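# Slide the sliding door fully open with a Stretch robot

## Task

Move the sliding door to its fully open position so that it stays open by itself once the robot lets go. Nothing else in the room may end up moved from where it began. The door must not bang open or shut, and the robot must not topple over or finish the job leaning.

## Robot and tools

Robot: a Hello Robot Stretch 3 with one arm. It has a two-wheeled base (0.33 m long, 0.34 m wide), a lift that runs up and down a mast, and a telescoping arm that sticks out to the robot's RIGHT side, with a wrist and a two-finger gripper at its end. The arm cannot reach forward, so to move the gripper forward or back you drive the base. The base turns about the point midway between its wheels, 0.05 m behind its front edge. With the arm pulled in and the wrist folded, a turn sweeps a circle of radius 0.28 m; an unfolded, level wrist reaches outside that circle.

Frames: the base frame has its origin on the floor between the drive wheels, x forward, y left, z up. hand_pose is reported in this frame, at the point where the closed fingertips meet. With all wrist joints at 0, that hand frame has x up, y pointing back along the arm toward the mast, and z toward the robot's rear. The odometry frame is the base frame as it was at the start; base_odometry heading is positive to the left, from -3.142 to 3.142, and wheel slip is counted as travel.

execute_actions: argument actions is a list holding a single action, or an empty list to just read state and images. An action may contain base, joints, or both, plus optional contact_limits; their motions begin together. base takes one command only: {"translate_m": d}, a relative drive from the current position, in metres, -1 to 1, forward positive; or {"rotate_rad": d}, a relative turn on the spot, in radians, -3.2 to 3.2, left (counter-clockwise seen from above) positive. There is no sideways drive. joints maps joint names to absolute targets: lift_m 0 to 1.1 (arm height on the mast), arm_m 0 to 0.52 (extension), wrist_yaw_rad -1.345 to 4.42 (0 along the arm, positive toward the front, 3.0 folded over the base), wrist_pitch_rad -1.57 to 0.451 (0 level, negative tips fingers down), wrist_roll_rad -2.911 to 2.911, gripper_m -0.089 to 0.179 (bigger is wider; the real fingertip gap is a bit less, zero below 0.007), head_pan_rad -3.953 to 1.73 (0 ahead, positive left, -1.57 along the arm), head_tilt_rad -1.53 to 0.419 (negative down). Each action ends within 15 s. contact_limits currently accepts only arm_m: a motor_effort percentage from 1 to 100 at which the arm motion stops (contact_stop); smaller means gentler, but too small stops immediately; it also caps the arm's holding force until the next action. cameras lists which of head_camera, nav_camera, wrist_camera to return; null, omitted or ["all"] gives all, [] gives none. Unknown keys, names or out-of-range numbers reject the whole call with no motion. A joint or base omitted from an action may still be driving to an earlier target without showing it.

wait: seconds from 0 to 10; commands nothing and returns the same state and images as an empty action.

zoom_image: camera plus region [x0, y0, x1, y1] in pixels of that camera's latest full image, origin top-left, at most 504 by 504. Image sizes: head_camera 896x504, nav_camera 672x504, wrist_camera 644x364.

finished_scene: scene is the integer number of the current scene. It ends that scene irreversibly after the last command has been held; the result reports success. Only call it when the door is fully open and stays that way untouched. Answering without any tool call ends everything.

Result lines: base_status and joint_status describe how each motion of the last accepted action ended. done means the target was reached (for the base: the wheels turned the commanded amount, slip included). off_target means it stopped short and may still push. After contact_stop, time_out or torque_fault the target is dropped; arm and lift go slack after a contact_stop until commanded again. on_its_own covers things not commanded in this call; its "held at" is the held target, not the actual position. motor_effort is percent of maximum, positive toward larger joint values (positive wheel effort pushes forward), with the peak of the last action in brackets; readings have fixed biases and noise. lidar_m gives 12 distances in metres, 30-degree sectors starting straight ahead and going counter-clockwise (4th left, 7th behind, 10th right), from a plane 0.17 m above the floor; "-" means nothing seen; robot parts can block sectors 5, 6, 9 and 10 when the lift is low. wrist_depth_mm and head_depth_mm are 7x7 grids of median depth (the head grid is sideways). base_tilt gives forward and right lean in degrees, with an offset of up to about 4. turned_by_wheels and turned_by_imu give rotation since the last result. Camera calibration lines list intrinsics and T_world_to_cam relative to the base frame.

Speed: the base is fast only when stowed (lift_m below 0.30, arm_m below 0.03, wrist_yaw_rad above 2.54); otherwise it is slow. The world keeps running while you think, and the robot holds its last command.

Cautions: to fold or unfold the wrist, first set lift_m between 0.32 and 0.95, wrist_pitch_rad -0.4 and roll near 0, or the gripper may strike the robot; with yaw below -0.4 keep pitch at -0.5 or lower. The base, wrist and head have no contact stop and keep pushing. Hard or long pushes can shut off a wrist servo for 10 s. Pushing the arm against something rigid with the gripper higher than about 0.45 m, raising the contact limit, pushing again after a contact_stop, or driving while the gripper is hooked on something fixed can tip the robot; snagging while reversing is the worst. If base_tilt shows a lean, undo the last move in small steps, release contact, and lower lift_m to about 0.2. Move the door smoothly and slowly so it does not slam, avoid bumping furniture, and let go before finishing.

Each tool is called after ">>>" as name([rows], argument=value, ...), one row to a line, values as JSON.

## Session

>>> execute_actions(actions=[])

Scene clock: 0.00 s.
base_odometry: x=+0.000 y=+0.000 heading=+0.000 (m, m, rad; odometry frame)
turned_by_wheels: +0.000 (rad since the last result)
turned_by_imu: +0.000 (rad since the last result)
base_tilt: forward=-0.1 right=+0.3 (deg)
lidar_m: 0.79 0.85 1.32 2.55 1.46 1.27 1.68 1.51 1.22 1.21 1.04 0.84
head_depth_mm: 755 758 763 768 772 776 776 / 766 772 776 777 784 786 785 / 776 780 782 789 791 794 801 / 785 789 792 797 804 807 809 / 754 742 741 743 751 753 754 / 741 743 748 752 756 765 763 / 750 753 758 764 763 772 776
base_status: not commanded
joint_positions: lift_m=+0.328 arm_m=-0.001 wrist_yaw_rad=+3.093 wrist_pitch_rad=-0.504 wrist_roll_rad=+0.018 gripper_m=+0.037 head_pan_rad=-0.003 head_tilt_rad=+0.004
joint_status: not commanded
motor_effort: left_wheel=+0 right_wheel=+1 lift_m=+22 arm_m=+1 wrist_yaw_rad=+0 wrist_pitch_rad=+5 wrist_roll_rad=+0 gripper_m=+0 head_pan_rad=+0 head_tilt_rad=+1 (%)
hand_pose: x=-0.0108 y=+0.0689 z=+0.3215 quat_wxyz=(+0.195, +0.695, +0.158, +0.674) (m; base frame)
wrist_depth_mm: - - - - - - - / - - - - - - - / 872 880 - 837 871 850 845 / 694 711 703 692 684 685 696 / 584 591 593 579 604 583 579 / 515 530 - - - 500 487 / 451 - - - 440 436 439
pictures: head_camera (sideways: a quarter turn clockwise sets it upright), nav_camera (sideways: a quarter turn counterclockwise sets it upright), wrist_camera
camera_calibration (this result's frames):
head_camera: T_world_to_cam=[[-0.0189344, 0.0164298, -0.999686, 1.32577], [0.0491328, 0.998672, 0.0154826, -0.0207185], [0.998613, -0.0488242, -0.0197166, -0.0215036], [0, 0, 0, 1]] pos_world=[0.0475945, -0.00214109, 1.32525]
nav_camera: T_world_to_cam=[[-0.00767951, -0.0164669, 0.999835, -1.26036], [-0.0174813, -0.999709, -0.0165991, 0.0777097], [0.999818, -0.0176059, 0.00738941, -0.0511177], [0, 0, 0, 1]] pos_world=[0.0427878, 0.0560328, 1.26182]
wrist_camera: T_world_to_cam=[[0.999529, 0.0122358, -0.0281462, 0.0320499], [-0.0129051, -0.664513, -0.747165, 0.316083], [-0.0278457, 0.747176, -0.664042, 0.329924], [0, 0, 0, 1]] pos_world=[-0.0187688, -0.0368622, 0.456152]
Images, in order (width x height): head_camera 896x504, nav_camera 672x504, wrist_camera 644x364.

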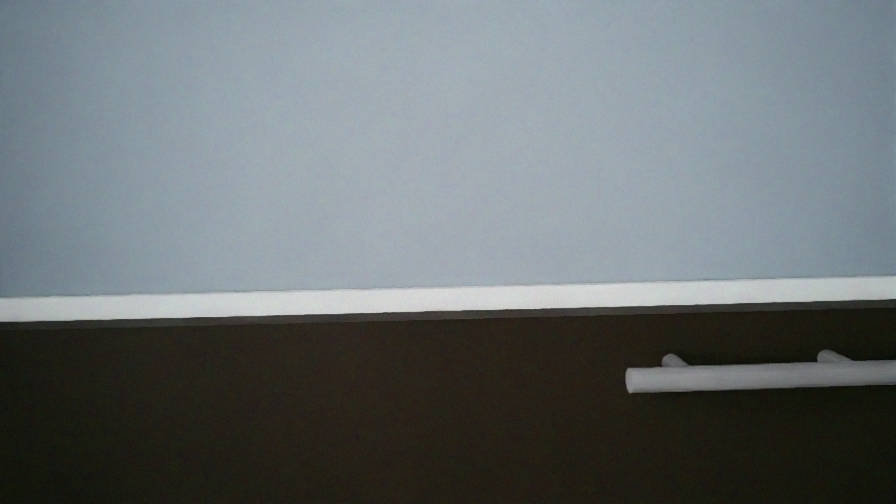

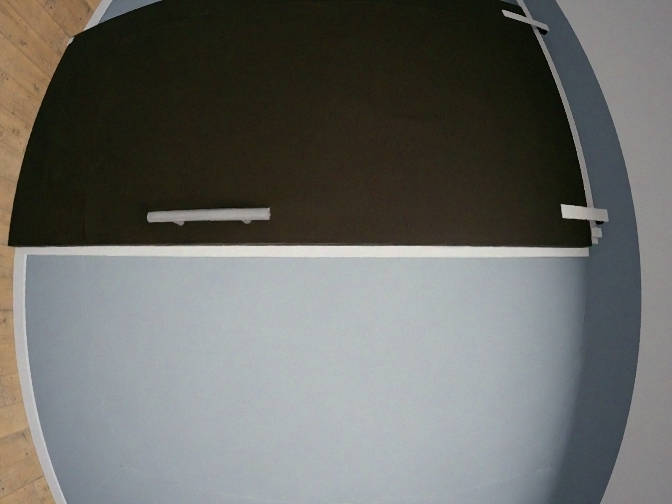

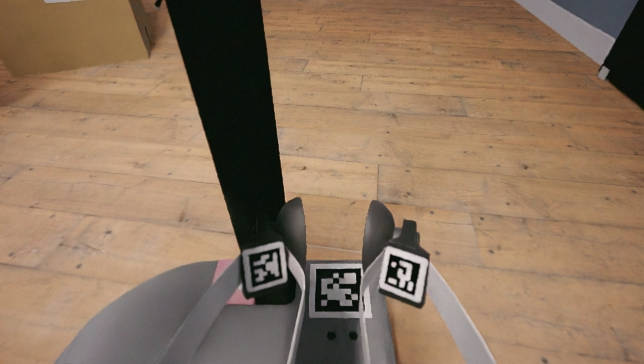

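>>> execute_actions([
  {"base":{"translate_m":0.2},"joints":{"lift_m":0.78,"wrist_pitch_rad":-0.4,"head_pan_rad":-1.4,"head_tilt_rad":-0.6,"gripper_m":0}},
], cameras=[])

>>> execute_actions([
  {"base":{"rotate_rad":1.4},"joints":{"wrist_yaw_rad":0.9}},
], cameras=[])

>>> execute_actions([
  {"joints":{"wrist_yaw_rad":0.15,"wrist_pitch_rad":0,"arm_m":0.06}},
])

Scene clock: 11.00 s.
base_odometry: x=+0.200 y=+0.000 heading=+0.000 (m, m, rad; odometry frame)
turned_by_wheels: +0.000 (rad since the last result)
turned_by_imu: -0.001 (rad since the last result)
base_tilt: forward=-0.1 right=+0.3 (deg)
lidar_m: 0.59 0.63 0.99 2.52 1.55 1.45 1.88 1.54 1.26 1.24 0.79 0.64
head_depth_mm: 1011 1102 1231 1373 1582 1449 1232 / 1042 1139 1281 1433 1626 1461 1238 / 1066 1180 1326 1490 1664 1456 1234 / 1099 1221 1367 1553 1712 1448 1258 / 1136 1259 1425 1619 1711 1452 1237 / 1124 1218 1303 1395 1499 1433 1239 / 961 1007 1071 1139 1205 1290 1226
base_status: done
joint_positions: lift_m=+0.780 arm_m=-0.001 wrist_yaw_rad=+3.093 wrist_pitch_rad=-0.421 wrist_roll_rad=+0.018 gripper_m=+0.000 head_pan_rad=-1.393 head_tilt_rad=-0.592
joint_status: all done
motor_effort: left_wheel=+0(7) right_wheel=+1(6) lift_m=+29(32) arm_m=+0(0) wrist_yaw_rad=+0(1) wrist_pitch_rad=+7(7) wrist_roll_rad=+0(0) gripper_m=-3(81) head_pan_rad=-3(45) head_tilt_rad=-5(46) (%)
hand_pose: x=-0.0103 y=+0.0803 z=+0.7917 quat_wxyz=(+0.166, +0.701, +0.129, +0.682) (m; base frame)
wrist_depth_mm: - - - - - - 853 / - - - - - - 852 / - - - - - - 831 / - - - - - - 802 / - - - - - - 795 / - - - - - - 781 / 945 931 899 946 918 939 750
pictures: none
No camera images: the call's "cameras" was empty. Leave "cameras" out to get every camera's image.

Scene clock: 14.17 s.
base_odometry: x=+0.200 y=+0.000 heading=+1.400 (m, m, rad; odometry frame)
turned_by_wheels: +1.400 (rad since the last result)
turned_by_imu: +1.400 (rad since the last result)
base_tilt: forward=-0.1 right=+0.3 (deg)
lidar_m: 2.39 1.71 1.55 1.45 1.78 1.30 1.25 0.92 0.67 0.59 0.60 0.81
head_depth_mm: 505 558 623 703 804 947 1132 / 511 563 632 713 823 969 1148 / 518 572 640 729 843 990 1172 / 523 581 648 735 852 1009 1164 / 501 547 610 682 791 919 1067 / 477 528 565 648 792 941 1164 / 482 538 606 693 810 973 1176
base_status: done
joint_positions: lift_m=+0.780 arm_m=-0.001 wrist_yaw_rad=+0.901 wrist_pitch_rad=-0.421 wrist_roll_rad=+0.018 gripper_m=+0.000 head_pan_rad=-1.393 head_tilt_rad=-0.593
joint_status: all done
motor_effort: left_wheel=-1(6) right_wheel=+3(7) lift_m=+28(28) arm_m=+0(0) wrist_yaw_rad=-1(1) wrist_pitch_rad=+7(7) wrist_roll_rad=+0(0) gripper_m=-3(2) head_pan_rad=-4(3) head_tilt_rad=-5(5) (%)
hand_pose: x=+0.1542 y=-0.2827 z=+0.7917 quat_wxyz=(+0.682, +0.436, -0.564, +0.164) (m; base frame)
wrist_depth_mm: - - 933 564 412 303 274 / - - - 636 438 327 299 / - - - 692 474 363 324 / - - - 787 526 389 362 / - - - - 542 431 387 / - - - - 567 487 403 / 932 939 931 941 741 543 424
pictures: none
No camera images: the call's "cameras" was empty. Leave "cameras" out to get every camera's image.

Scene clock: 15.77 s.
base_odometry: x=+0.200 y=+0.000 heading=+1.400 (m, m, rad; odometry frame)
turned_by_wheels: +0.000 (rad since the last result)
turned_by_imu: +0.000 (rad since the last result)
base_tilt: forward=-0.1 right=+0.3 (deg)
lidar_m: 2.39 1.72 1.55 1.45 1.78 1.29 1.24 0.92 0.67 0.59 0.60 0.81
head_depth_mm: 504 557 621 700 804 932 - / 511 565 630 714 816 966 - / 518 571 640 725 866 - 1181 / 523 581 647 735 850 1007 1184 / 503 547 611 684 790 923 1146 / 477 527 564 649 792 947 1161 / 484 537 606 692 810 968 1181
base_status: not commanded
joint_positions: lift_m=+0.780 arm_m=+0.060 wrist_yaw_rad=+0.152 wrist_pitch_rad=-0.025 wrist_roll_rad=+0.018 gripper_m=+0.000 head_pan_rad=-1.393 head_tilt_rad=-0.593
joint_status: all done
motor_effort: left_wheel=-1(1) right_wheel=+3(3) lift_m=+29(28) arm_m=+4(3) wrist_yaw_rad=-1(3) wrist_pitch_rad=+8(8) wrist_roll_rad=+0(0) gripper_m=-2(3) head_pan_rad=-3(2) head_tilt_rad=-5(5) (%)
hand_pose: x=+0.0171 y=-0.4573 z=+0.8878 quat_wxyz=(+0.700, +0.063, -0.710, +0.044) (m; base frame)
wrist_depth_mm: 298 281 309 316 303 285 272 / 315 291 316 329 309 294 282 / 328 300 321 344 319 304 291 / 347 305 330 354 330 318 300 / 360 328 334 - 349 328 311 / 382 359 341 388 354 340 320 / 404 375 387 407 383 355 334
pictures: head_camera (sideways: a quarter turn clockwise sets it upright), nav_camera (sideways: a quarter turn counterclockwise sets it upright), wrist_camera
camera_calibration (this result's frames):
head_camera: T_world_to_cam=[[-0.0859506, 0.570987, -0.816448, 1.0869], [0.991356, 0.130548, -0.0130647, 0.0107003], [0.0991255, -0.810513, -0.577272, 0.70962], [0, 0, 0, 1]] pos_world=[0.01247, -0.0468435, 1.29718]
nav_camera: T_world_to_cam=[[0.0819548, -0.549418, 0.831519, -1.04105], [-0.987761, -0.155874, -0.00563801, 0.0693494], [0.13271, -0.82088, -0.555468, 0.686731], [0, 0, 0, 1]] pos_world=[0.0626839, 0.00256121, 1.2475]
wrist_camera: T_world_to_cam=[[-0.976078, -0.217396, 0.00329037, -0.0725853], [-0.0564985, 0.238999, -0.969375, 1.00112], [0.209952, -0.946371, -0.245564, -0.0500825], [0, 0, 0, 1]] pos_world=[-0.00377251, -0.302442, 0.958396]
Images, in order (width x height): head_camera 896x504, nav_camera 672x504, wrist_camera 644x364.

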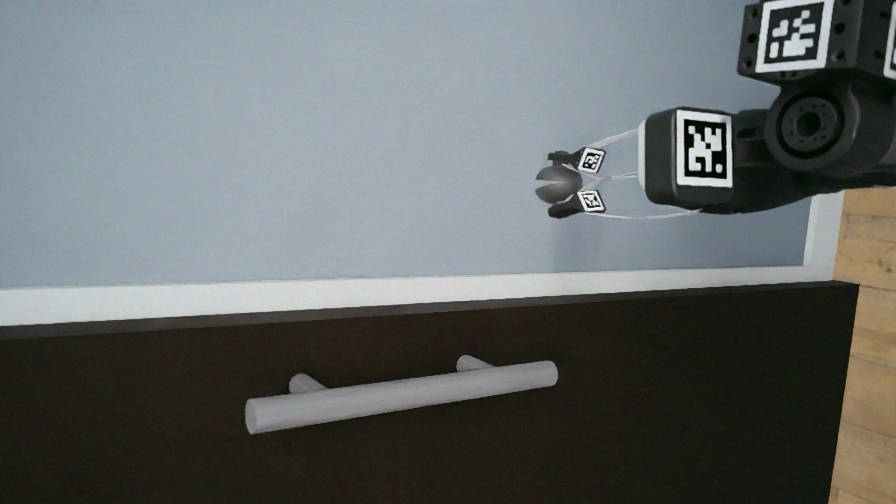

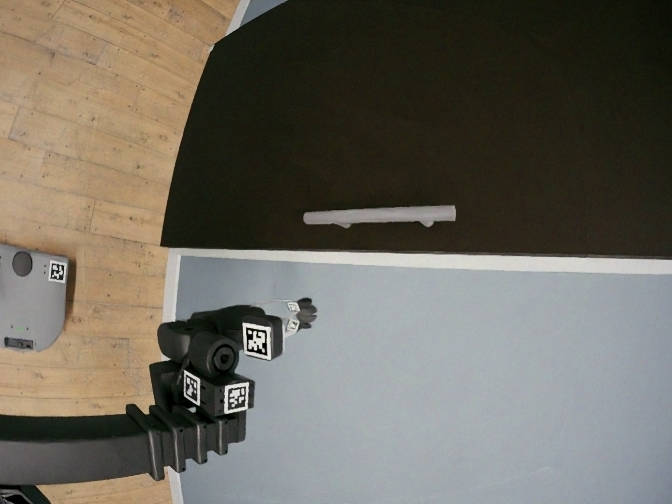

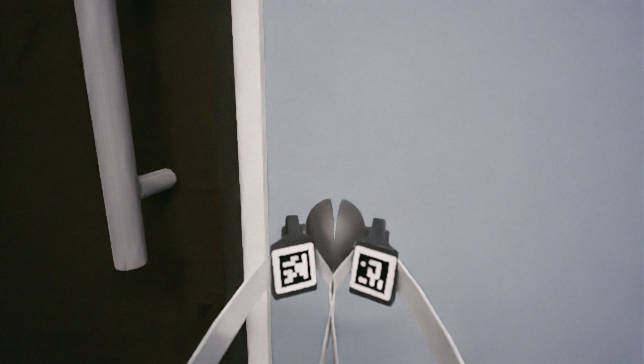

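>>> execute_actions([
  {"base":{"translate_m":0.12},"joints":{"lift_m":0.84,"arm_m":0.132}},
], cameras=["wrist_camera"])

>>> execute_actions([
  {"base":{"translate_m":0.55},"joints":{"head_pan_rad":-0.8,"head_tilt_rad":0.3}},
])

Scene clock: 22.73 s.
base_odometry: x=+0.220 y=+0.118 heading=+1.400 (m, m, rad; odometry frame)
turned_by_wheels: +0.000 (rad since the last result)
turned_by_imu: -0.001 (rad since the last result)
base_tilt: forward=-0.1 right=+0.3 (deg)
lidar_m: 2.39 2.30 1.46 1.43 1.79 1.42 1.37 0.92 0.67 0.58 0.59 0.81
head_depth_mm: 505 557 621 700 - - 1148 / 509 563 628 705 - - 1152 / 465 527 593 672 749 970 1168 / 465 514 553 625 759 901 1107 / 471 522 584 665 770 926 1137 / 475 529 595 678 787 943 1164 / 481 537 606 690 808 965 1172
base_status: done
joint_positions: lift_m=+0.840 arm_m=+0.132 wrist_yaw_rad=+0.151 wrist_pitch_rad=-0.023 wrist_roll_rad=+0.018 gripper_m=+0.000 head_pan_rad=-1.393 head_tilt_rad=-0.593
joint_status: all done
motor_effort: left_wheel=-1(2) right_wheel=+3(8) lift_m=+28(32) arm_m=+4(2) wrist_yaw_rad=-1(1) wrist_pitch_rad=+8(9) wrist_roll_rad=+1(0) gripper_m=-4(2) head_pan_rad=-4(3) head_tilt_rad=-4(5) (%)
hand_pose: x=+0.0169 y=-0.5293 z=+0.9482 quat_wxyz=(+0.700, +0.062, -0.711, +0.044) (m; base frame)
wrist_depth_mm: 216 206 163 190 233 224 213 / 227 215 197 198 244 232 219 / 238 224 205 206 252 237 227 / 250 236 213 214 263 247 236 / 261 247 221 - 270 258 244 / 279 260 163 235 279 265 253 / 293 270 243 242 296 278 262
pictures: wrist_camera
camera_calibration (this result's frames):
wrist_camera: T_world_to_cam=[[-0.976253, -0.216608, 0.00340223, -0.0883299], [-0.0560656, 0.237456, -0.969779, 1.07646], [0.209254, -0.94694, -0.243961, -0.105226], [0, 0, 0, 1]] pos_world=[-0.00386096, -0.374388, 1.01856]
Images, in order (width x height): wrist_camera 644x364.

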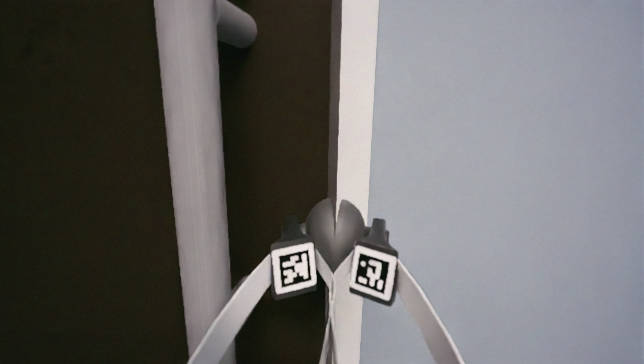

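Scene clock: 29.20 s.
base_odometry: x=+0.314 y=+0.660 heading=+1.399 (m, m, rad; odometry frame)
turned_by_wheels: -0.001 (rad since the last result)
turned_by_imu: -0.451 (rad since the last result)
base_tilt: forward=-0.2 right=+0.3 (deg)
lidar_m: 0.75 1.93 1.98 1.29 1.53 2.08 1.87 1.76 0.75 0.50 0.49 0.52
head_depth_mm: 513 490 467 448 428 412 395 / 532 505 481 460 440 421 406 / 551 522 497 474 454 434 416 / 571 540 512 489 468 447 428 / 592 562 531 508 481 460 441 / 614 582 551 522 497 475 454 / 642 605 569 543 514 490 468
base_status: done
joint_positions: lift_m=+0.840 arm_m=+0.132 wrist_yaw_rad=-0.102 wrist_pitch_rad=-0.026 wrist_roll_rad=+0.018 gripper_m=+0.000 head_pan_rad=-0.806 head_tilt_rad=+0.284
joint_status: all done
on_its_own: wrist_yaw_rad is held at -0.050, not at your +0.150, by its stall guard, which is still easing; right_wheel is at rest, and its effort (+32) is outside its rest range (-18 to +18)
motor_effort: left_wheel=-11(18) right_wheel=+32(53) lift_m=+28(29) arm_m=+2(4) wrist_yaw_rad=+49(89) wrist_pitch_rad=+9(9) wrist_roll_rad=+0(1) gripper_m=-7(10) head_pan_rad=+3(36) head_tilt_rad=+10(59) (%)
hand_pose: x=-0.0475 y=-0.5310 z=+0.9476 quat_wxyz=(+0.699, -0.027, -0.713, -0.045) (m; base frame)
wrist_depth_mm: 125 136 93 349 289 356 458 / 130 141 96 361 302 379 482 / 133 145 100 371 312 397 539 / 136 149 104 380 326 426 588 / 139 155 109 196 345 456 637 / 143 160 113 443 394 492 715 / 149 165 123 422 367 547 807
pictures: head_camera (sideways: a quarter turn clockwise sets it upright), nav_camera (sideways: a quarter turn counterclockwise sets it upright), wrist_camera
camera_calibration (this result's frames):
head_camera: T_world_to_cam=[[0.190401, -0.174896, -0.966002, 1.281], [0.748592, 0.662455, 0.0276106, -0.0407824], [0.635104, -0.728398, 0.257058, -0.379659], [0, 0, 0, 1]] pos_world=[0.0277494, -0.0254854, 1.33617]
nav_camera: T_world_to_cam=[[-0.208218, 0.193304, 0.95879, -1.20606], [-0.728001, -0.685286, -0.0199359, 0.0863947], [0.653192, -0.702151, 0.283415, -0.408411], [0, 0, 0, 1]] pos_world=[0.0785415, 0.00557626, 1.27383]
wrist_camera: T_world_to_cam=[[-0.999401, 0.0344493, 0.00326911, -0.0192434], [0.00532416, 0.246426, -0.969147, 1.07969], [-0.034192, -0.968549, -0.246462, -0.114169], [0, 0, 0, 1]] pos_world=[-0.028884, -0.37598, 1.0183]
Images, in order (width x height): head_camera 896x504, nav_camera 672x504, wrist_camera 644x364.

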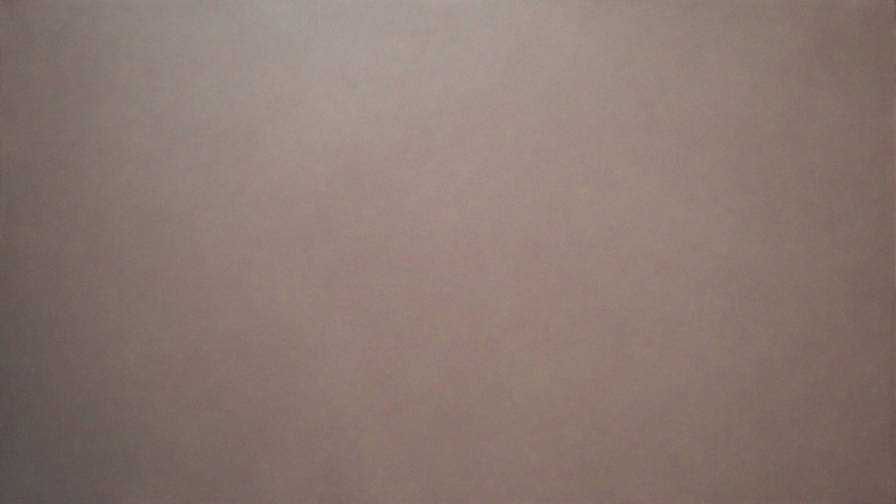

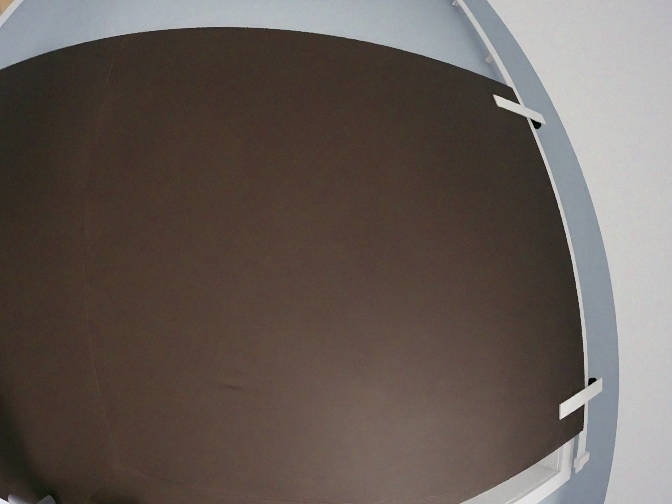

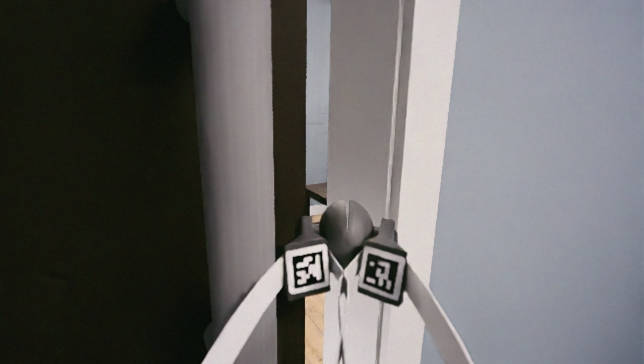

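>>> execute_actions([
  {"base":{"translate_m":-0.04},"joints":{"arm_m":0,"head_pan_rad":-1.0,"head_tilt_rad":-0.7}},
], cameras=[])

>>> execute_actions([
  {"base":{"rotate_rad":0.66},"joints":{"wrist_yaw_rad":1.15,"gripper_m":0.09}},
], cameras=[])

>>> execute_actions([
  {"base":{"translate_m":-0.55}},
], cameras=[])

>>> execute_actions([
  {"base":{"rotate_rad":-0.21}},
])

Scene clock: 40.77 s.
base_odometry: x=+0.308 y=+0.621 heading=+1.399 (m, m, rad; odometry frame)
turned_by_wheels: +0.000 (rad since the last result)
turned_by_imu: -0.001 (rad since the last result)
base_tilt: forward=-0.2 right=+0.3 (deg)
lidar_m: 0.77 1.97 2.00 1.29 1.57 2.06 1.84 1.79 0.77 0.52 0.51 0.54
head_depth_mm: 400 450 512 595 706 907 1182 / 404 454 517 602 719 894 1129 / 407 457 523 607 728 903 1139 / 409 462 527 616 738 920 1138 / 413 466 534 622 747 941 1152 / 417 470 538 629 760 958 1161 / 419 473 543 637 767 972 1161
base_status: done
joint_positions: lift_m=+0.840 arm_m=+0.000 wrist_yaw_rad=-0.120 wrist_pitch_rad=-0.024 wrist_roll_rad=+0.018 gripper_m=+0.000 head_pan_rad=-0.993 head_tilt_rad=-0.691
joint_status: all done
on_its_own: wrist_yaw_rad is held at -0.119, not at your +0.150, by its stall guard, which is not easing now
motor_effort: left_wheel=+1(8) right_wheel=-1(7) lift_m=+28(29) arm_m=-3(5) wrist_yaw_rad=+1(12) wrist_pitch_rad=+8(9) wrist_roll_rad=+0(0) gripper_m=-2(4) head_pan_rad=-3(20) head_tilt_rad=-6(59) (%)
hand_pose: x=-0.0520 y=-0.3991 z=+0.9480 quat_wxyz=(+0.699, -0.034, -0.712, -0.051) (m; base frame)
wrist_depth_mm: 224 246 281 430 465 577 759 / 229 255 277 450 490 623 815 / 237 262 284 460 516 644 875 / 244 273 292 480 541 678 973 / 249 280 310 - 586 755 - / 258 289 319 517 633 794 - / 266 298 356 571 627 868 -
pictures: none
No camera images: the call's "cameras" was empty. Leave "cameras" out to get every camera's image.

Scene clock: 42.77 s.
base_odometry: x=+0.308 y=+0.621 heading=+2.059 (m, m, rad; odometry frame)
turned_by_wheels: +0.660 (rad since the last result)
turned_by_imu: +0.660 (rad since the last result)
base_tilt: forward=-0.2 right=+0.4 (deg)
lidar_m: 1.96 2.00 1.29 1.51 2.17 1.80 1.30 0.68 0.51 0.51 0.57 1.05
head_depth_mm: 455 500 553 619 702 813 925 / 489 541 605 682 788 - - / 527 589 664 762 888 - 1142 / 574 644 738 860 1063 1240 1179 / 630 715 831 987 1219 1354 1181 / 693 808 973 1315 1567 1372 1188 / 882 1042 1254 1594 1606 1355 1177
base_status: done
joint_positions: lift_m=+0.840 arm_m=+0.000 wrist_yaw_rad=+1.149 wrist_pitch_rad=-0.024 wrist_roll_rad=+0.018 gripper_m=+0.090 head_pan_rad=-0.993 head_tilt_rad=-0.691
joint_status: all done
motor_effort: left_wheel=-2(5) right_wheel=+3(9) lift_m=+28(28) arm_m=-2(3) wrist_yaw_rad=+1(4) wrist_pitch_rad=+8(8) wrist_roll_rad=+0(1) gripper_m=-1(78) head_pan_rad=-4(3) head_tilt_rad=-5(6) (%)
hand_pose: x=+0.2118 y=-0.2500 z=+0.9480 quat_wxyz=(+0.593, +0.395, -0.594, +0.373) (m; base frame)
wrist_depth_mm: - - - - 855 451 323 / - - - - 893 446 323 / - - - - 893 453 327 / - - - - 889 457 326 / - - - - - 460 329 / - - - - - 427 330 / - - - - 774 499 328
pictures: none
No camera images: the call's "cameras" was empty. Leave "cameras" out to get every camera's image.

Scene clock: 49.57 s.
base_odometry: x=+0.565 y=+0.135 heading=+2.059 (m, m, rad; odometry frame)
turned_by_wheels: +0.000 (rad since the last result)
turned_by_imu: -0.004 (rad since the last result)
base_tilt: forward=-0.1 right=+0.3 (deg)
lidar_m: 2.50 1.67 1.62 2.06 1.52 1.27 1.06 0.56 0.47 0.47 0.50 0.72
head_depth_mm: 2524 2833 2518 1962 643 718 832 / 2588 2937 2515 1948 1617 - - / 406 453 520 616 780 - 1139 / 441 487 521 615 816 957 1159 / 482 548 638 760 934 1220 1184 / 533 616 729 894 1097 1363 1186 / 596 700 850 1076 1466 1357 1187
base_status: done
joint_positions: lift_m=+0.840 arm_m=+0.000 wrist_yaw_rad=+1.149 wrist_pitch_rad=-0.024 wrist_roll_rad=+0.018 gripper_m=+0.090 head_pan_rad=-0.993 head_tilt_rad=-0.691
joint_status: not commanded
motor_effort: left_wheel=+0(5) right_wheel=+3(4) lift_m=+28(28) arm_m=-2(2) wrist_yaw_rad=+1(1) wrist_pitch_rad=+8(8) wrist_roll_rad=+1(0) gripper_m=-1(0) head_pan_rad=-3(4) head_tilt_rad=-6(6) (%)
hand_pose: x=+0.2118 y=-0.2500 z=+0.9480 quat_wxyz=(+0.593, +0.395, -0.594, +0.373) (m; base frame)
wrist_depth_mm: - - - - 495 260 217 / - - - - 490 254 219 / - - - - 498 276 228 / - - - - 508 274 240 / - - - - 550 291 249 / - - - - 628 286 263 / - - - - 519 331 -
pictures: none
No camera images: the call's "cameras" was empty. Leave "cameras" out to get every camera's image.

Scene clock: 50.80 s.
base_odometry: x=+0.565 y=+0.135 heading=+1.849 (m, m, rad; odometry frame)
turned_by_wheels: -0.210 (rad since the last result)
turned_by_imu: -0.210 (rad since the last result)
base_tilt: forward=-0.1 right=+0.3 (deg)
lidar_m: 1.73 2.48 1.67 1.62 1.81 1.31 1.26 0.67 0.48 0.46 0.47 0.56
head_depth_mm: 364 404 456 523 607 714 836 / 2434 2645 493 553 646 - - / 2628 2925 2492 1948 1597 - 1142 / 2729 3028 2497 1906 1532 1369 1166 / 404 454 520 612 737 936 1164 / 417 470 501 597 793 1124 1194 / 445 499 607 739 949 1277 1184
base_status: done
joint_positions: lift_m=+0.840 arm_m=+0.000 wrist_yaw_rad=+1.149 wrist_pitch_rad=-0.024 wrist_roll_rad=+0.018 gripper_m=+0.090 head_pan_rad=-0.993 head_tilt_rad=-0.691
joint_status: not commanded
motor_effort: left_wheel=+3(8) right_wheel=-2(7) lift_m=+28(28) arm_m=-2(2) wrist_yaw_rad=+1(1) wrist_pitch_rad=+8(8) wrist_roll_rad=+0(1) gripper_m=+1(1) head_pan_rad=-3(4) head_tilt_rad=-5(5) (%)
hand_pose: x=+0.2118 y=-0.2500 z=+0.9480 quat_wxyz=(+0.593, +0.395, -0.594, +0.373) (m; base frame)
wrist_depth_mm: - - - 533 296 - - / - - - 547 306 - - / - - - 556 326 - - / - - - 593 334 - - / - - - 598 353 - - / - - - 623 394 - - / - - - 647 377 - -
pictures: head_camera (sideways: a quarter turn clockwise sets it upright), nav_camera (sideways: a quarter turn counterclockwise sets it upright), wrist_camera
camera_calibration (this result's frames):
head_camera: T_world_to_cam=[[-0.343933, 0.557461, -0.75561, 1.00916], [0.861419, 0.50759, -0.0176131, 0.0174125], [0.373722, -0.656955, -0.654785, 0.808779], [0, 0, 0, 1]] pos_world=[0.0298276, -0.0400777, 1.29242]
nav_camera: T_world_to_cam=[[0.332722, -0.540484, 0.772769, -0.965992], [-0.849319, -0.527869, -0.00351715, 0.0657432], [0.409822, -0.655157, -0.634677, 0.788086], [0, 0, 0, 1]] pos_world=[0.0542691, 0.0289198, 1.2469]
wrist_camera: T_world_to_cam=[[-0.346802, -0.937932, 0.00340324, -0.15122], [-0.230773, 0.0818108, -0.969562, 1.01872], [0.909105, -0.337031, -0.244822, 0.123543], [0, 0, 0, 1]] pos_world=[0.0703357, -0.183539, 1.01847]
Images, in order (width x height): head_camera 896x504, nav_camera 672x504, wrist_camera 644x364.

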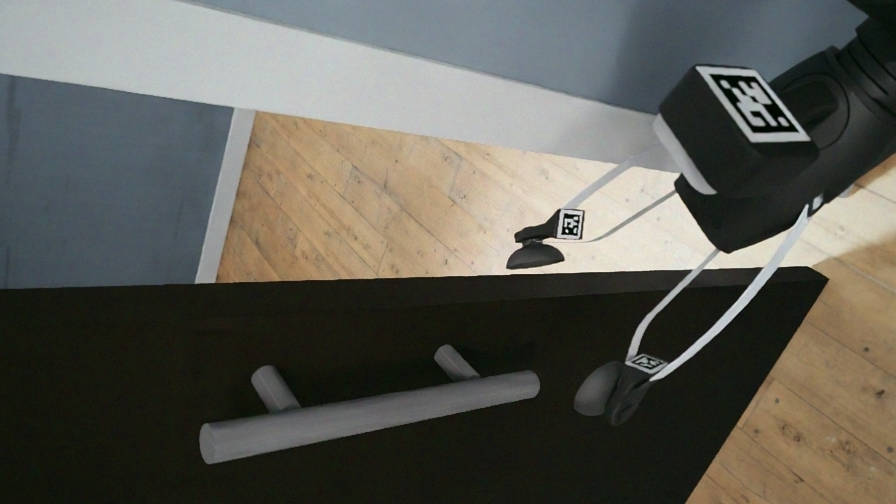

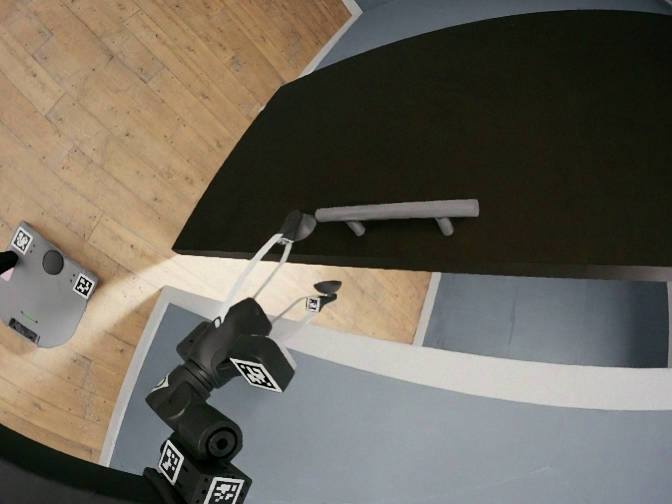

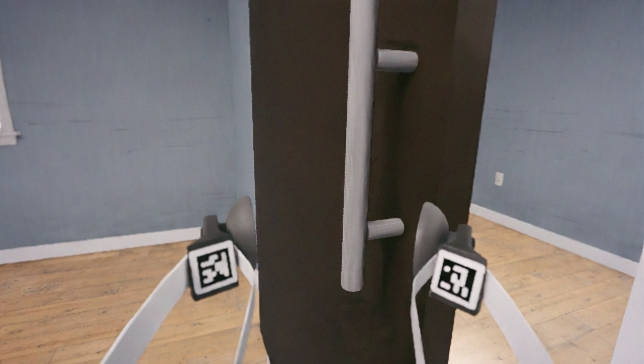

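>>> execute_actions([
  {"base":{"translate_m":0.05},"joints":{"arm_m":0.07,"gripper_m":0.065}},
], cameras=["head_camera","wrist_camera"])

Scene clock: 57.63 s.
base_odometry: x=+0.552 y=+0.183 heading=+1.849 (m, m, rad; odometry frame)
turned_by_wheels: +0.000 (rad since the last result)
turned_by_imu: -0.001 (rad since the last result)
base_tilt: forward=-0.1 right=+0.3 (deg)
lidar_m: 1.72 2.45 1.64 1.62 1.88 1.36 1.31 0.67 0.48 0.46 0.47 0.56
head_depth_mm: 2361 2552 462 511 572 - 906 / 2432 2731 2486 1952 1635 - 982 / 2590 2917 2517 1990 1637 1331 1161 / 380 430 500 578 715 909 1138 / 392 443 497 569 754 948 1164 / 415 463 537 666 831 1100 1191 / 444 513 606 737 945 1272 1181
base_status: done
joint_positions: lift_m=+0.840 arm_m=+0.070 wrist_yaw_rad=+1.149 wrist_pitch_rad=-0.024 wrist_roll_rad=+0.018 gripper_m=+0.065 head_pan_rad=-0.993 head_tilt_rad=-0.691
joint_status: all done
motor_effort: left_wheel=+3(7) right_wheel=-2(4) lift_m=+28(28) arm_m=+4(5) wrist_yaw_rad=+1(1) wrist_pitch_rad=+8(8) wrist_roll_rad=+0(0) gripper_m=-1(82) head_pan_rad=-3(4) head_tilt_rad=-6(5) (%)
hand_pose: x=+0.2118 y=-0.3193 z=+0.9480 quat_wxyz=(+0.593, +0.395, -0.594, +0.373) (m; base frame)
wrist_depth_mm: - - - 229 210 - - / - - - 242 214 - - / - - - 285 224 - - / - - - 292 234 - - / - - - 280 260 - - / - - - 284 263 - - / - - - 384 268 - -
pictures: head_camera (sideways: a quarter turn clockwise sets it upright), wrist_camera
camera_calibration (this result's frames):
head_camera: T_world_to_cam=[[-0.343918, 0.557507, -0.755583, 1.00913], [0.861447, 0.507541, -0.017615, 0.0174147], [0.373669, -0.656953, -0.654816, 0.80882], [0, 0, 0, 1]] pos_world=[0.0298251, -0.0400787, 1.29242]
wrist_camera: T_world_to_cam=[[-0.34675, -0.937952, 0.00340454, -0.216239], [-0.230762, 0.0817909, -0.969566, 1.02439], [0.909128, -0.336982, -0.244805, 0.100176], [0, 0, 0, 1]] pos_world=[0.0703372, -0.25285, 1.01847]
Images, in order (width x height): head_camera 896x504, wrist_camera 644x364.

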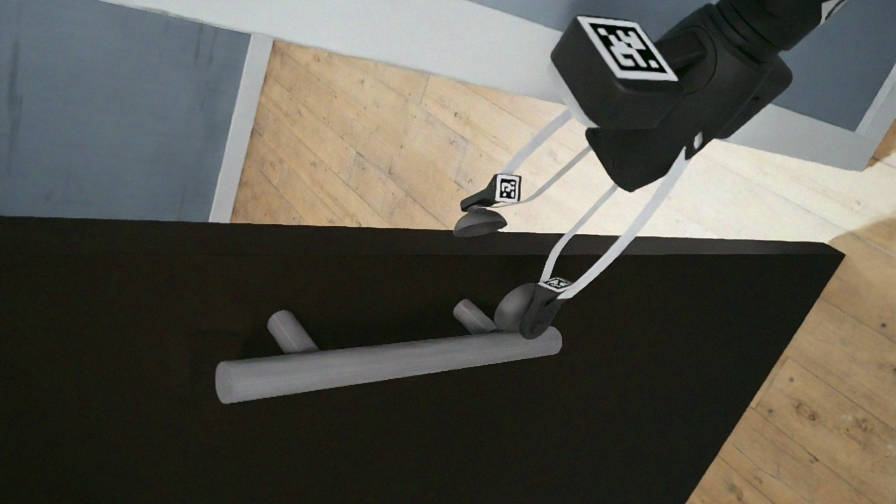

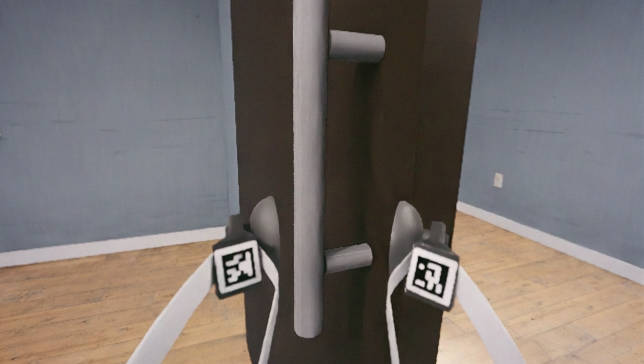

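>>> execute_actions([
  {"base":{"translate_m":0.07}},
], cameras=["wrist_camera"])

>>> execute_actions([
  {"joints":{"gripper_m":-0.02}},
], cameras=["wrist_camera"])

>>> execute_actions([
  {"base":{"translate_m":0.12}},
])

Scene clock: 64.03 s.
base_odometry: x=+0.532 y=+0.250 heading=+1.849 (m, m, rad; odometry frame)
turned_by_wheels: +0.000 (rad since the last result)
turned_by_imu: -0.001 (rad since the last result)
base_tilt: forward=-0.2 right=+0.3 (deg)
lidar_m: 1.73 2.39 1.60 1.61 1.97 1.44 1.38 0.67 0.48 0.45 0.43 0.56
head_depth_mm: 2338 2575 2502 1948 1706 - 906 / 378 2624 2378 1958 1694 - 1049 / 350 391 447 521 649 1282 1161 / 369 413 441 510 629 827 1108 / 391 440 505 598 752 943 1158 / 415 474 554 663 825 1104 1184 / 443 512 603 737 949 1283 1191
base_status: done
joint_positions: lift_m=+0.840 arm_m=+0.070 wrist_yaw_rad=+1.149 wrist_pitch_rad=-0.024 wrist_roll_rad=+0.018 gripper_m=+0.065 head_pan_rad=-0.993 head_tilt_rad=-0.691
joint_status: not commanded
motor_effort: left_wheel=+2(7) right_wheel=-2(5) lift_m=+28(28) arm_m=+4(4) wrist_yaw_rad=+1(1) wrist_pitch_rad=+8(8) wrist_roll_rad=+1(1) gripper_m=+0(0) head_pan_rad=-4(2) head_tilt_rad=-6(5) (%)
hand_pose: x=+0.2118 y=-0.3193 z=+0.9480 quat_wxyz=(+0.593, +0.395, -0.594, +0.373) (m; base frame)
wrist_depth_mm: - - - 352 172 148 - / - - - 359 200 150 - / - - - 374 216 157 - / - - - 385 220 162 - / - - - 402 258 171 - / - - - 414 224 179 - / - - - 436 233 190 -
pictures: wrist_camera
camera_calibration (this result's frames):
wrist_camera: T_world_to_cam=[[-0.34675, -0.937952, 0.00340444, -0.216239], [-0.230763, 0.081791, -0.969566, 1.02439], [0.909128, -0.336982, -0.244805, 0.100176], [0, 0, 0, 1]] pos_world=[0.0703372, -0.25285, 1.01847]
Images, in order (width x height): wrist_camera 644x364.

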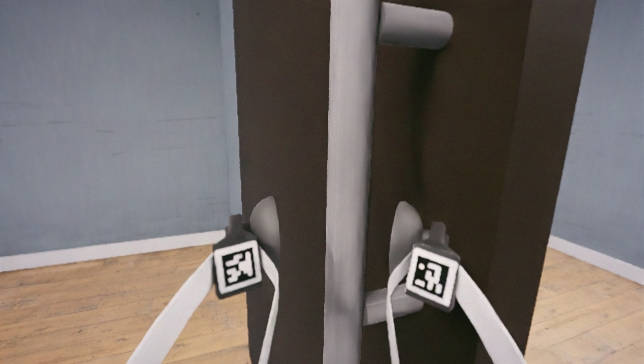

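Scene clock: 65.60 s.
base_odometry: x=+0.532 y=+0.250 heading=+1.849 (m, m, rad; odometry frame)
turned_by_wheels: +0.000 (rad since the last result)
turned_by_imu: -0.001 (rad since the last result)
base_tilt: forward=-0.2 right=+0.3 (deg)
lidar_m: 1.72 2.39 1.60 1.61 1.98 1.44 1.38 0.66 0.48 0.45 0.43 0.56
head_depth_mm: 2335 2606 2499 1962 1640 - 904 / 380 2697 2416 1965 1691 - 1053 / 350 392 447 528 644 1278 1162 / 369 413 442 510 664 831 1104 / 391 441 504 597 738 948 1161 / 414 475 553 665 826 1095 1183 / 443 511 604 735 948 1276 1181
base_status: not commanded
joint_positions: lift_m=+0.840 arm_m=+0.070 wrist_yaw_rad=+1.136 wrist_pitch_rad=-0.024 wrist_roll_rad=+0.018 gripper_m=-0.019 head_pan_rad=-0.993 head_tilt_rad=-0.691
joint_status: all done
on_its_own: wrist_yaw_rad is at rest, and its effort (+14) is outside its rest range (-12 to +12)
motor_effort: left_wheel=-1(2) right_wheel=+13(15) lift_m=+28(28) arm_m=+3(4) wrist_yaw_rad=+14(14) wrist_pitch_rad=+8(8) wrist_roll_rad=+0(0) gripper_m=-15(90) head_pan_rad=-3(4) head_tilt_rad=-5(5) (%)
hand_pose: x=+0.2104 y=-0.3225 z=+0.9480 quat_wxyz=(+0.596, +0.391, -0.596, +0.369) (m; base frame)
wrist_depth_mm: - - 958 167 174 147 - / - - - 170 205 153 - / - - - 176 209 160 - / - - - 184 214 165 - / - - - - 206 174 - / - - - 196 199 180 - / - - - 302 242 193 -
pictures: wrist_camera
camera_calibration (this result's frames):
wrist_camera: T_world_to_cam=[[-0.359191, -0.933258, 0.00339901, -0.215578], [-0.22976, 0.0848986, -0.969537, 1.02506], [0.90454, -0.34903, -0.24492, 0.0975726], [0, 0, 0, 1]] pos_world=[0.0698248, -0.25416, 1.01846]
Images, in order (width x height): wrist_camera 644x364.

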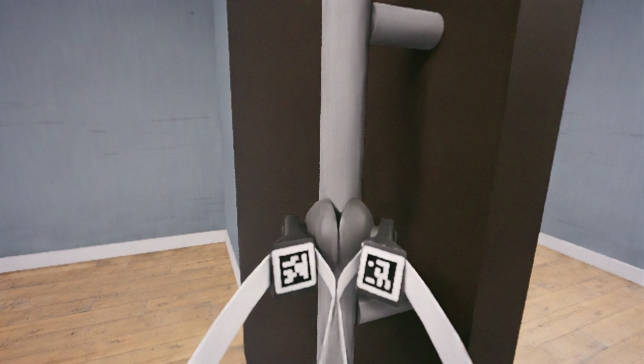

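Scene clock: 67.90 s.
base_odometry: x=+0.500 y=+0.366 heading=+1.849 (m, m, rad; odometry frame)
turned_by_wheels: +0.000 (rad since the last result)
turned_by_imu: -0.241 (rad since the last result)
base_tilt: forward=-0.6 right=-0.4 (deg)
lidar_m: 0.80 2.30 1.55 1.61 2.06 1.68 1.46 0.90 0.52 0.45 0.41 0.46
head_depth_mm: 2253 2536 2473 540 580 679 963 / 2312 2589 2596 2005 1712 - 1000 / 2395 2653 2517 1983 1667 1320 1190 / 338 380 434 509 627 779 1081 / 344 387 423 470 624 784 1044 / 354 400 451 541 657 837 1135 / 365 414 478 566 695 900 1146
base_status: done
joint_positions: lift_m=+0.840 arm_m=+0.069 wrist_yaw_rad=+1.243 wrist_pitch_rad=-0.049 wrist_roll_rad=+0.018 gripper_m=-0.019 head_pan_rad=-0.993 head_tilt_rad=-0.692
joint_status: not commanded
on_its_own: wrist_yaw_rad is at rest, and its effort (-87) is outside its rest range (-12 to +12)
motor_effort: left_wheel=+12(15) right_wheel=+1(29) lift_m=+27(28) arm_m=+7(6) wrist_yaw_rad=-87(97) wrist_pitch_rad=+16(16) wrist_roll_rad=+0(0) gripper_m=-21(22) head_pan_rad=-3(3) head_tilt_rad=-5(6) (%)
hand_pose: x=+0.2198 y=-0.2963 z=+0.9417 quat_wxyz=(+0.580, +0.429, -0.569, +0.394) (m; base frame)
wrist_depth_mm: - - 518 163 179 160 - / - - 556 171 187 170 - / - - 591 180 191 181 - / - - 631 248 196 - - / - - 812 - 200 - - / - - - 202 197 - - / - - 683 270 222 - -
pictures: head_camera (sideways: a quarter turn clockwise sets it upright), nav_camera (sideways: a quarter turn counterclockwise sets it upright), wrist_camera
camera_calibration (this result's frames):
head_camera: T_world_to_cam=[[-0.344038, 0.557781, -0.755326, 1.0088], [0.861482, 0.507482, -0.0176327, 0.0174376], [0.373479, -0.656766, -0.655112, 0.809206], [0, 0, 0, 1]] pos_world=[0.02982, -0.0400774, 1.2924]
nav_camera: T_world_to_cam=[[0.332833, -0.540809, 0.772494, -0.965634], [-0.84939, -0.527755, -0.00350774, 0.0657314], [0.409585, -0.654981, -0.635012, 0.788523], [0, 0, 0, 1]] pos_world=[0.05426, 0.0289333, 1.2469]
wrist_camera: T_world_to_cam=[[-0.257047, -0.966397, 0.00171144, -0.218472], [-0.260098, 0.0674763, -0.963222, 1.01449], [0.930739, -0.248039, -0.268702, 0.143189], [0, 0, 0, 1]] pos_world=[0.0744369, -0.244069, 1.01602]
Images, in order (width x height): head_camera 896x504, nav_camera 672x504, wrist_camera 644x364.

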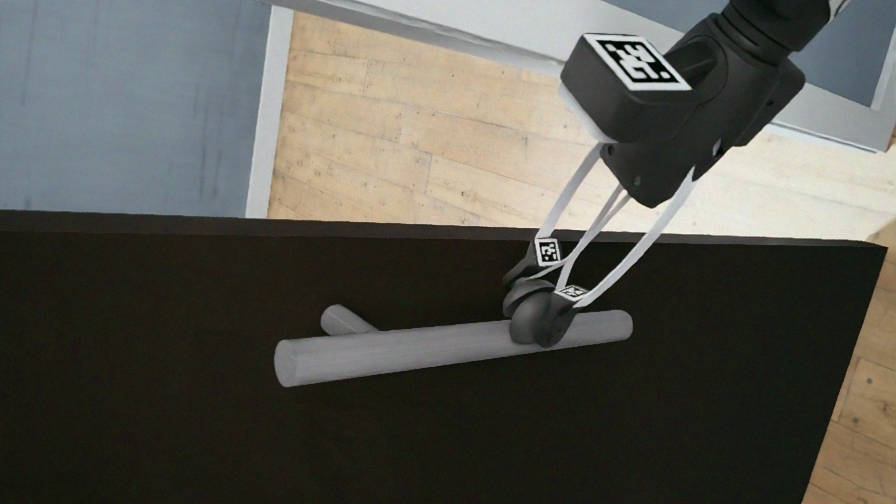

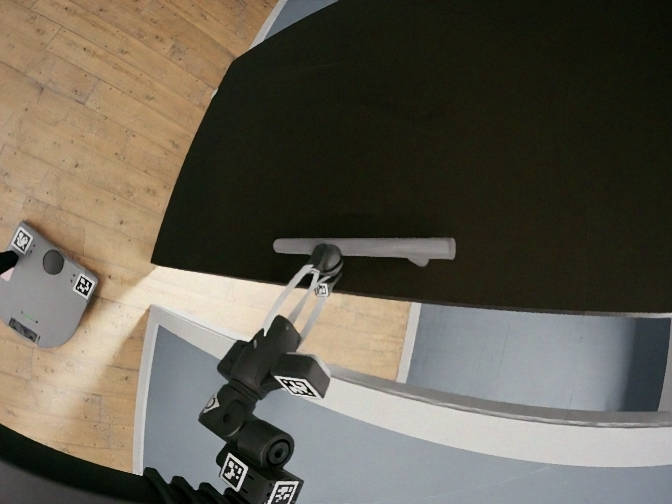

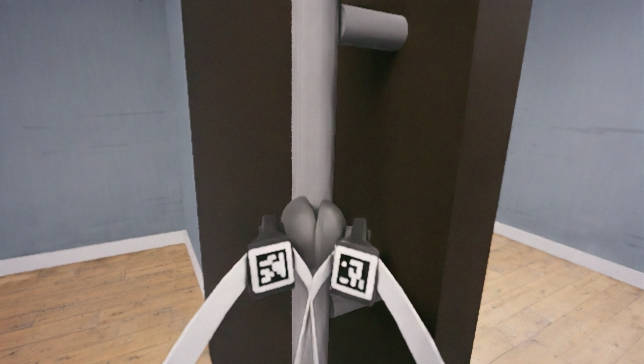

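>>> execute_actions([
  {"base":{"translate_m":-0.2},"joints":{"wrist_yaw_rad":1.3,"gripper_m":0,"lift_m":0.5}},
], cameras=[])

>>> execute_actions([
  {"base":{"rotate_rad":0.245},"joints":{"lift_m":0.2,"arm_m":0.17,"head_tilt_rad":-1.1}},
])

Scene clock: 81.53 s.
base_odometry: x=+0.555 y=+0.173 heading=+1.849 (m, m, rad; odometry frame)
turned_by_wheels: +0.000 (rad since the last result)
turned_by_imu: -0.031 (rad since the last result)
base_tilt: forward=-0.2 right=+0.3 (deg)
lidar_m: 0.86 2.50 1.63 1.58 2.01 1.48 1.26 1.06 0.60 0.51 0.51 0.54
head_depth_mm: 397 444 501 577 679 822 1035 / 406 455 516 598 707 870 1103 / 413 465 529 617 736 910 1105 / 415 470 542 634 764 946 1157 / 2591 2844 2485 1950 1607 1362 1177 / 2619 2962 2473 1949 825 968 1163 / 2651 2885 553 627 761 995 1176
base_status: done
joint_positions: lift_m=+0.500 arm_m=+0.070 wrist_yaw_rad=+1.301 wrist_pitch_rad=-0.020 wrist_roll_rad=+0.018 gripper_m=+0.000 head_pan_rad=-0.994 head_tilt_rad=-0.693
joint_status: all done
motor_effort: left_wheel=+1(6) right_wheel=+0(12) lift_m=+15(22) arm_m=+3(5) wrist_yaw_rad=-1(31) wrist_pitch_rad=+7(9) wrist_roll_rad=+0(0) gripper_m=-3(69) head_pan_rad=-3(3) head_tilt_rad=-5(5) (%)
hand_pose: x=+0.2251 y=-0.2828 z=+0.6098 quat_wxyz=(+0.562, +0.438, -0.563, +0.419) (m; base frame)
wrist_depth_mm: - - 729 371 - - 189 / - - 782 381 - - 195 / - - 865 396 - 244 198 / - - 897 407 - 249 206 / - - 992 - - 251 209 / - - - 442 - 258 213 / 926 956 875 500 953 261 216
pictures: none
No camera images: the call's "cameras" was empty. Leave "cameras" out to get every camera's image.

Scene clock: 85.10 s.
base_odometry: x=+0.555 y=+0.173 heading=+2.094 (m, m, rad; odometry frame)
turned_by_wheels: +0.245 (rad since the last result)
turned_by_imu: +0.244 (rad since the last result)
base_tilt: forward=-0.1 right=+0.3 (deg)
lidar_m: 1.74 2.45 1.63 1.57 1.86 1.32 1.26 0.75 0.53 0.51 0.51 0.61
head_depth_mm: 473 567 687 876 1161 1194 1115 / 531 596 738 969 1241 1208 - / 1963 1744 1550 1163 1265 1206 - / 1986 1753 1563 1417 1292 1210 - / 539 660 845 1211 1291 1189 1118 / 531 694 947 1355 1293 1196 1101 / 606 777 1074 1383 1279 1191 1099
base_status: done
joint_positions: lift_m=+0.200 arm_m=+0.170 wrist_yaw_rad=+1.301 wrist_pitch_rad=-0.020 wrist_roll_rad=+0.018 gripper_m=+0.000 head_pan_rad=-0.994 head_tilt_rad=-1.086
joint_status: all done
motor_effort: left_wheel=-1(5) right_wheel=+3(8) lift_m=+16(13) arm_m=+4(4) wrist_yaw_rad=+0(1) wrist_pitch_rad=+7(7) wrist_roll_rad=+0(1) gripper_m=-2(2) head_pan_rad=-3(2) head_tilt_rad=-9(41) (%)
hand_pose: x=+0.2250 y=-0.3829 z=+0.3098 quat_wxyz=(+0.562, +0.438, -0.563, +0.418) (m; base frame)
wrist_depth_mm: - - - 371 252 - - / - - - 381 263 - - / - - - 393 - - - / - - - 405 - - - / 903 959 956 - 910 - 139 / 659 685 672 430 680 700 140 / 524 517 530 445 489 545 140
pictures: head_camera (sideways: a quarter turn clockwise sets it upright), nav_camera (sideways: a quarter turn counterclockwise sets it upright), wrist_camera
camera_calibration (this result's frames):
head_camera: T_world_to_cam=[[-0.474478, 0.759274, -0.445392, 0.605778], [0.856313, 0.515357, -0.0336895, 0.0383599], [0.203956, -0.39738, -0.894702, 1.12176], [0, 0, 0, 1]] pos_world=[0.0257913, -0.0339572, 1.27474]
nav_camera: T_world_to_cam=[[0.46774, -0.749135, 0.469059, -0.571095], [-0.849659, -0.527308, 0.00510558, 0.0545198], [0.243513, -0.400928, -0.883152, 1.11219], [0, 0, 0, 1]] pos_world=[0.0426135, 0.0468304, 1.24983]
wrist_camera: T_world_to_cam=[[-0.201215, -0.979541, 0.00341012, -0.317844], [-0.236766, 0.0452572, -0.970512, 0.401502], [0.950502, -0.196089, -0.241029, -0.0460781], [0, 0, 0, 1]] pos_world=[0.0749044, -0.338548, 0.37964]
Images, in order (width x height): head_camera 896x504, nav_camera 672x504, wrist_camera 644x364.

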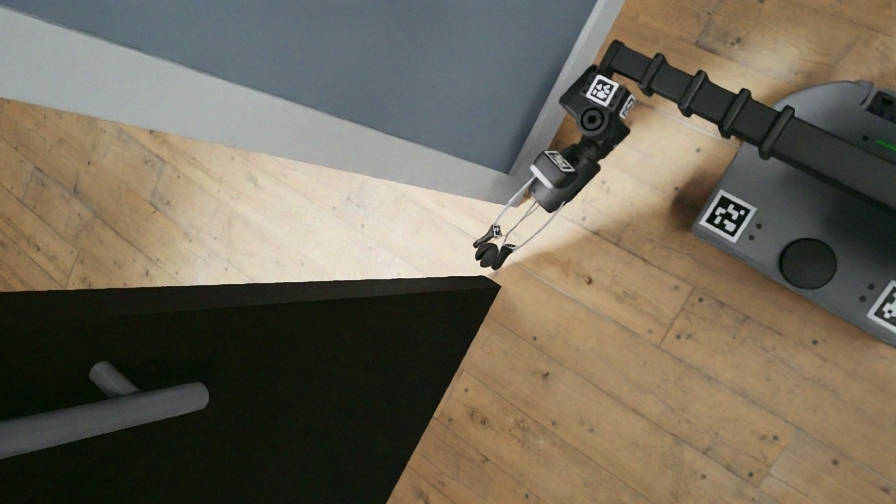

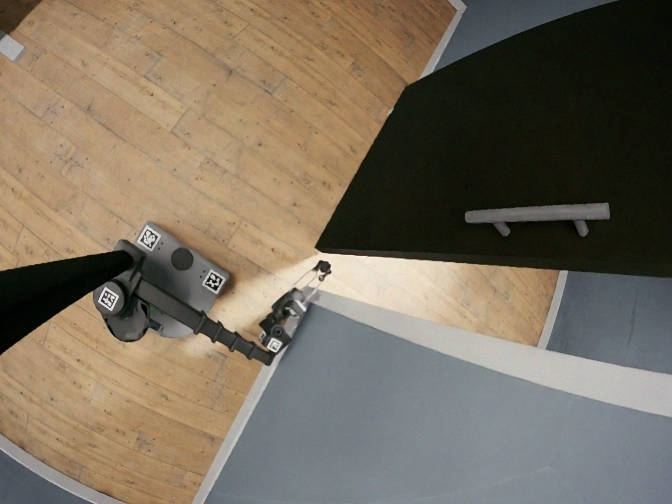

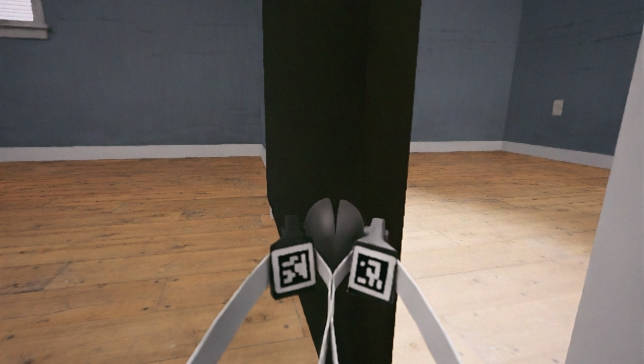

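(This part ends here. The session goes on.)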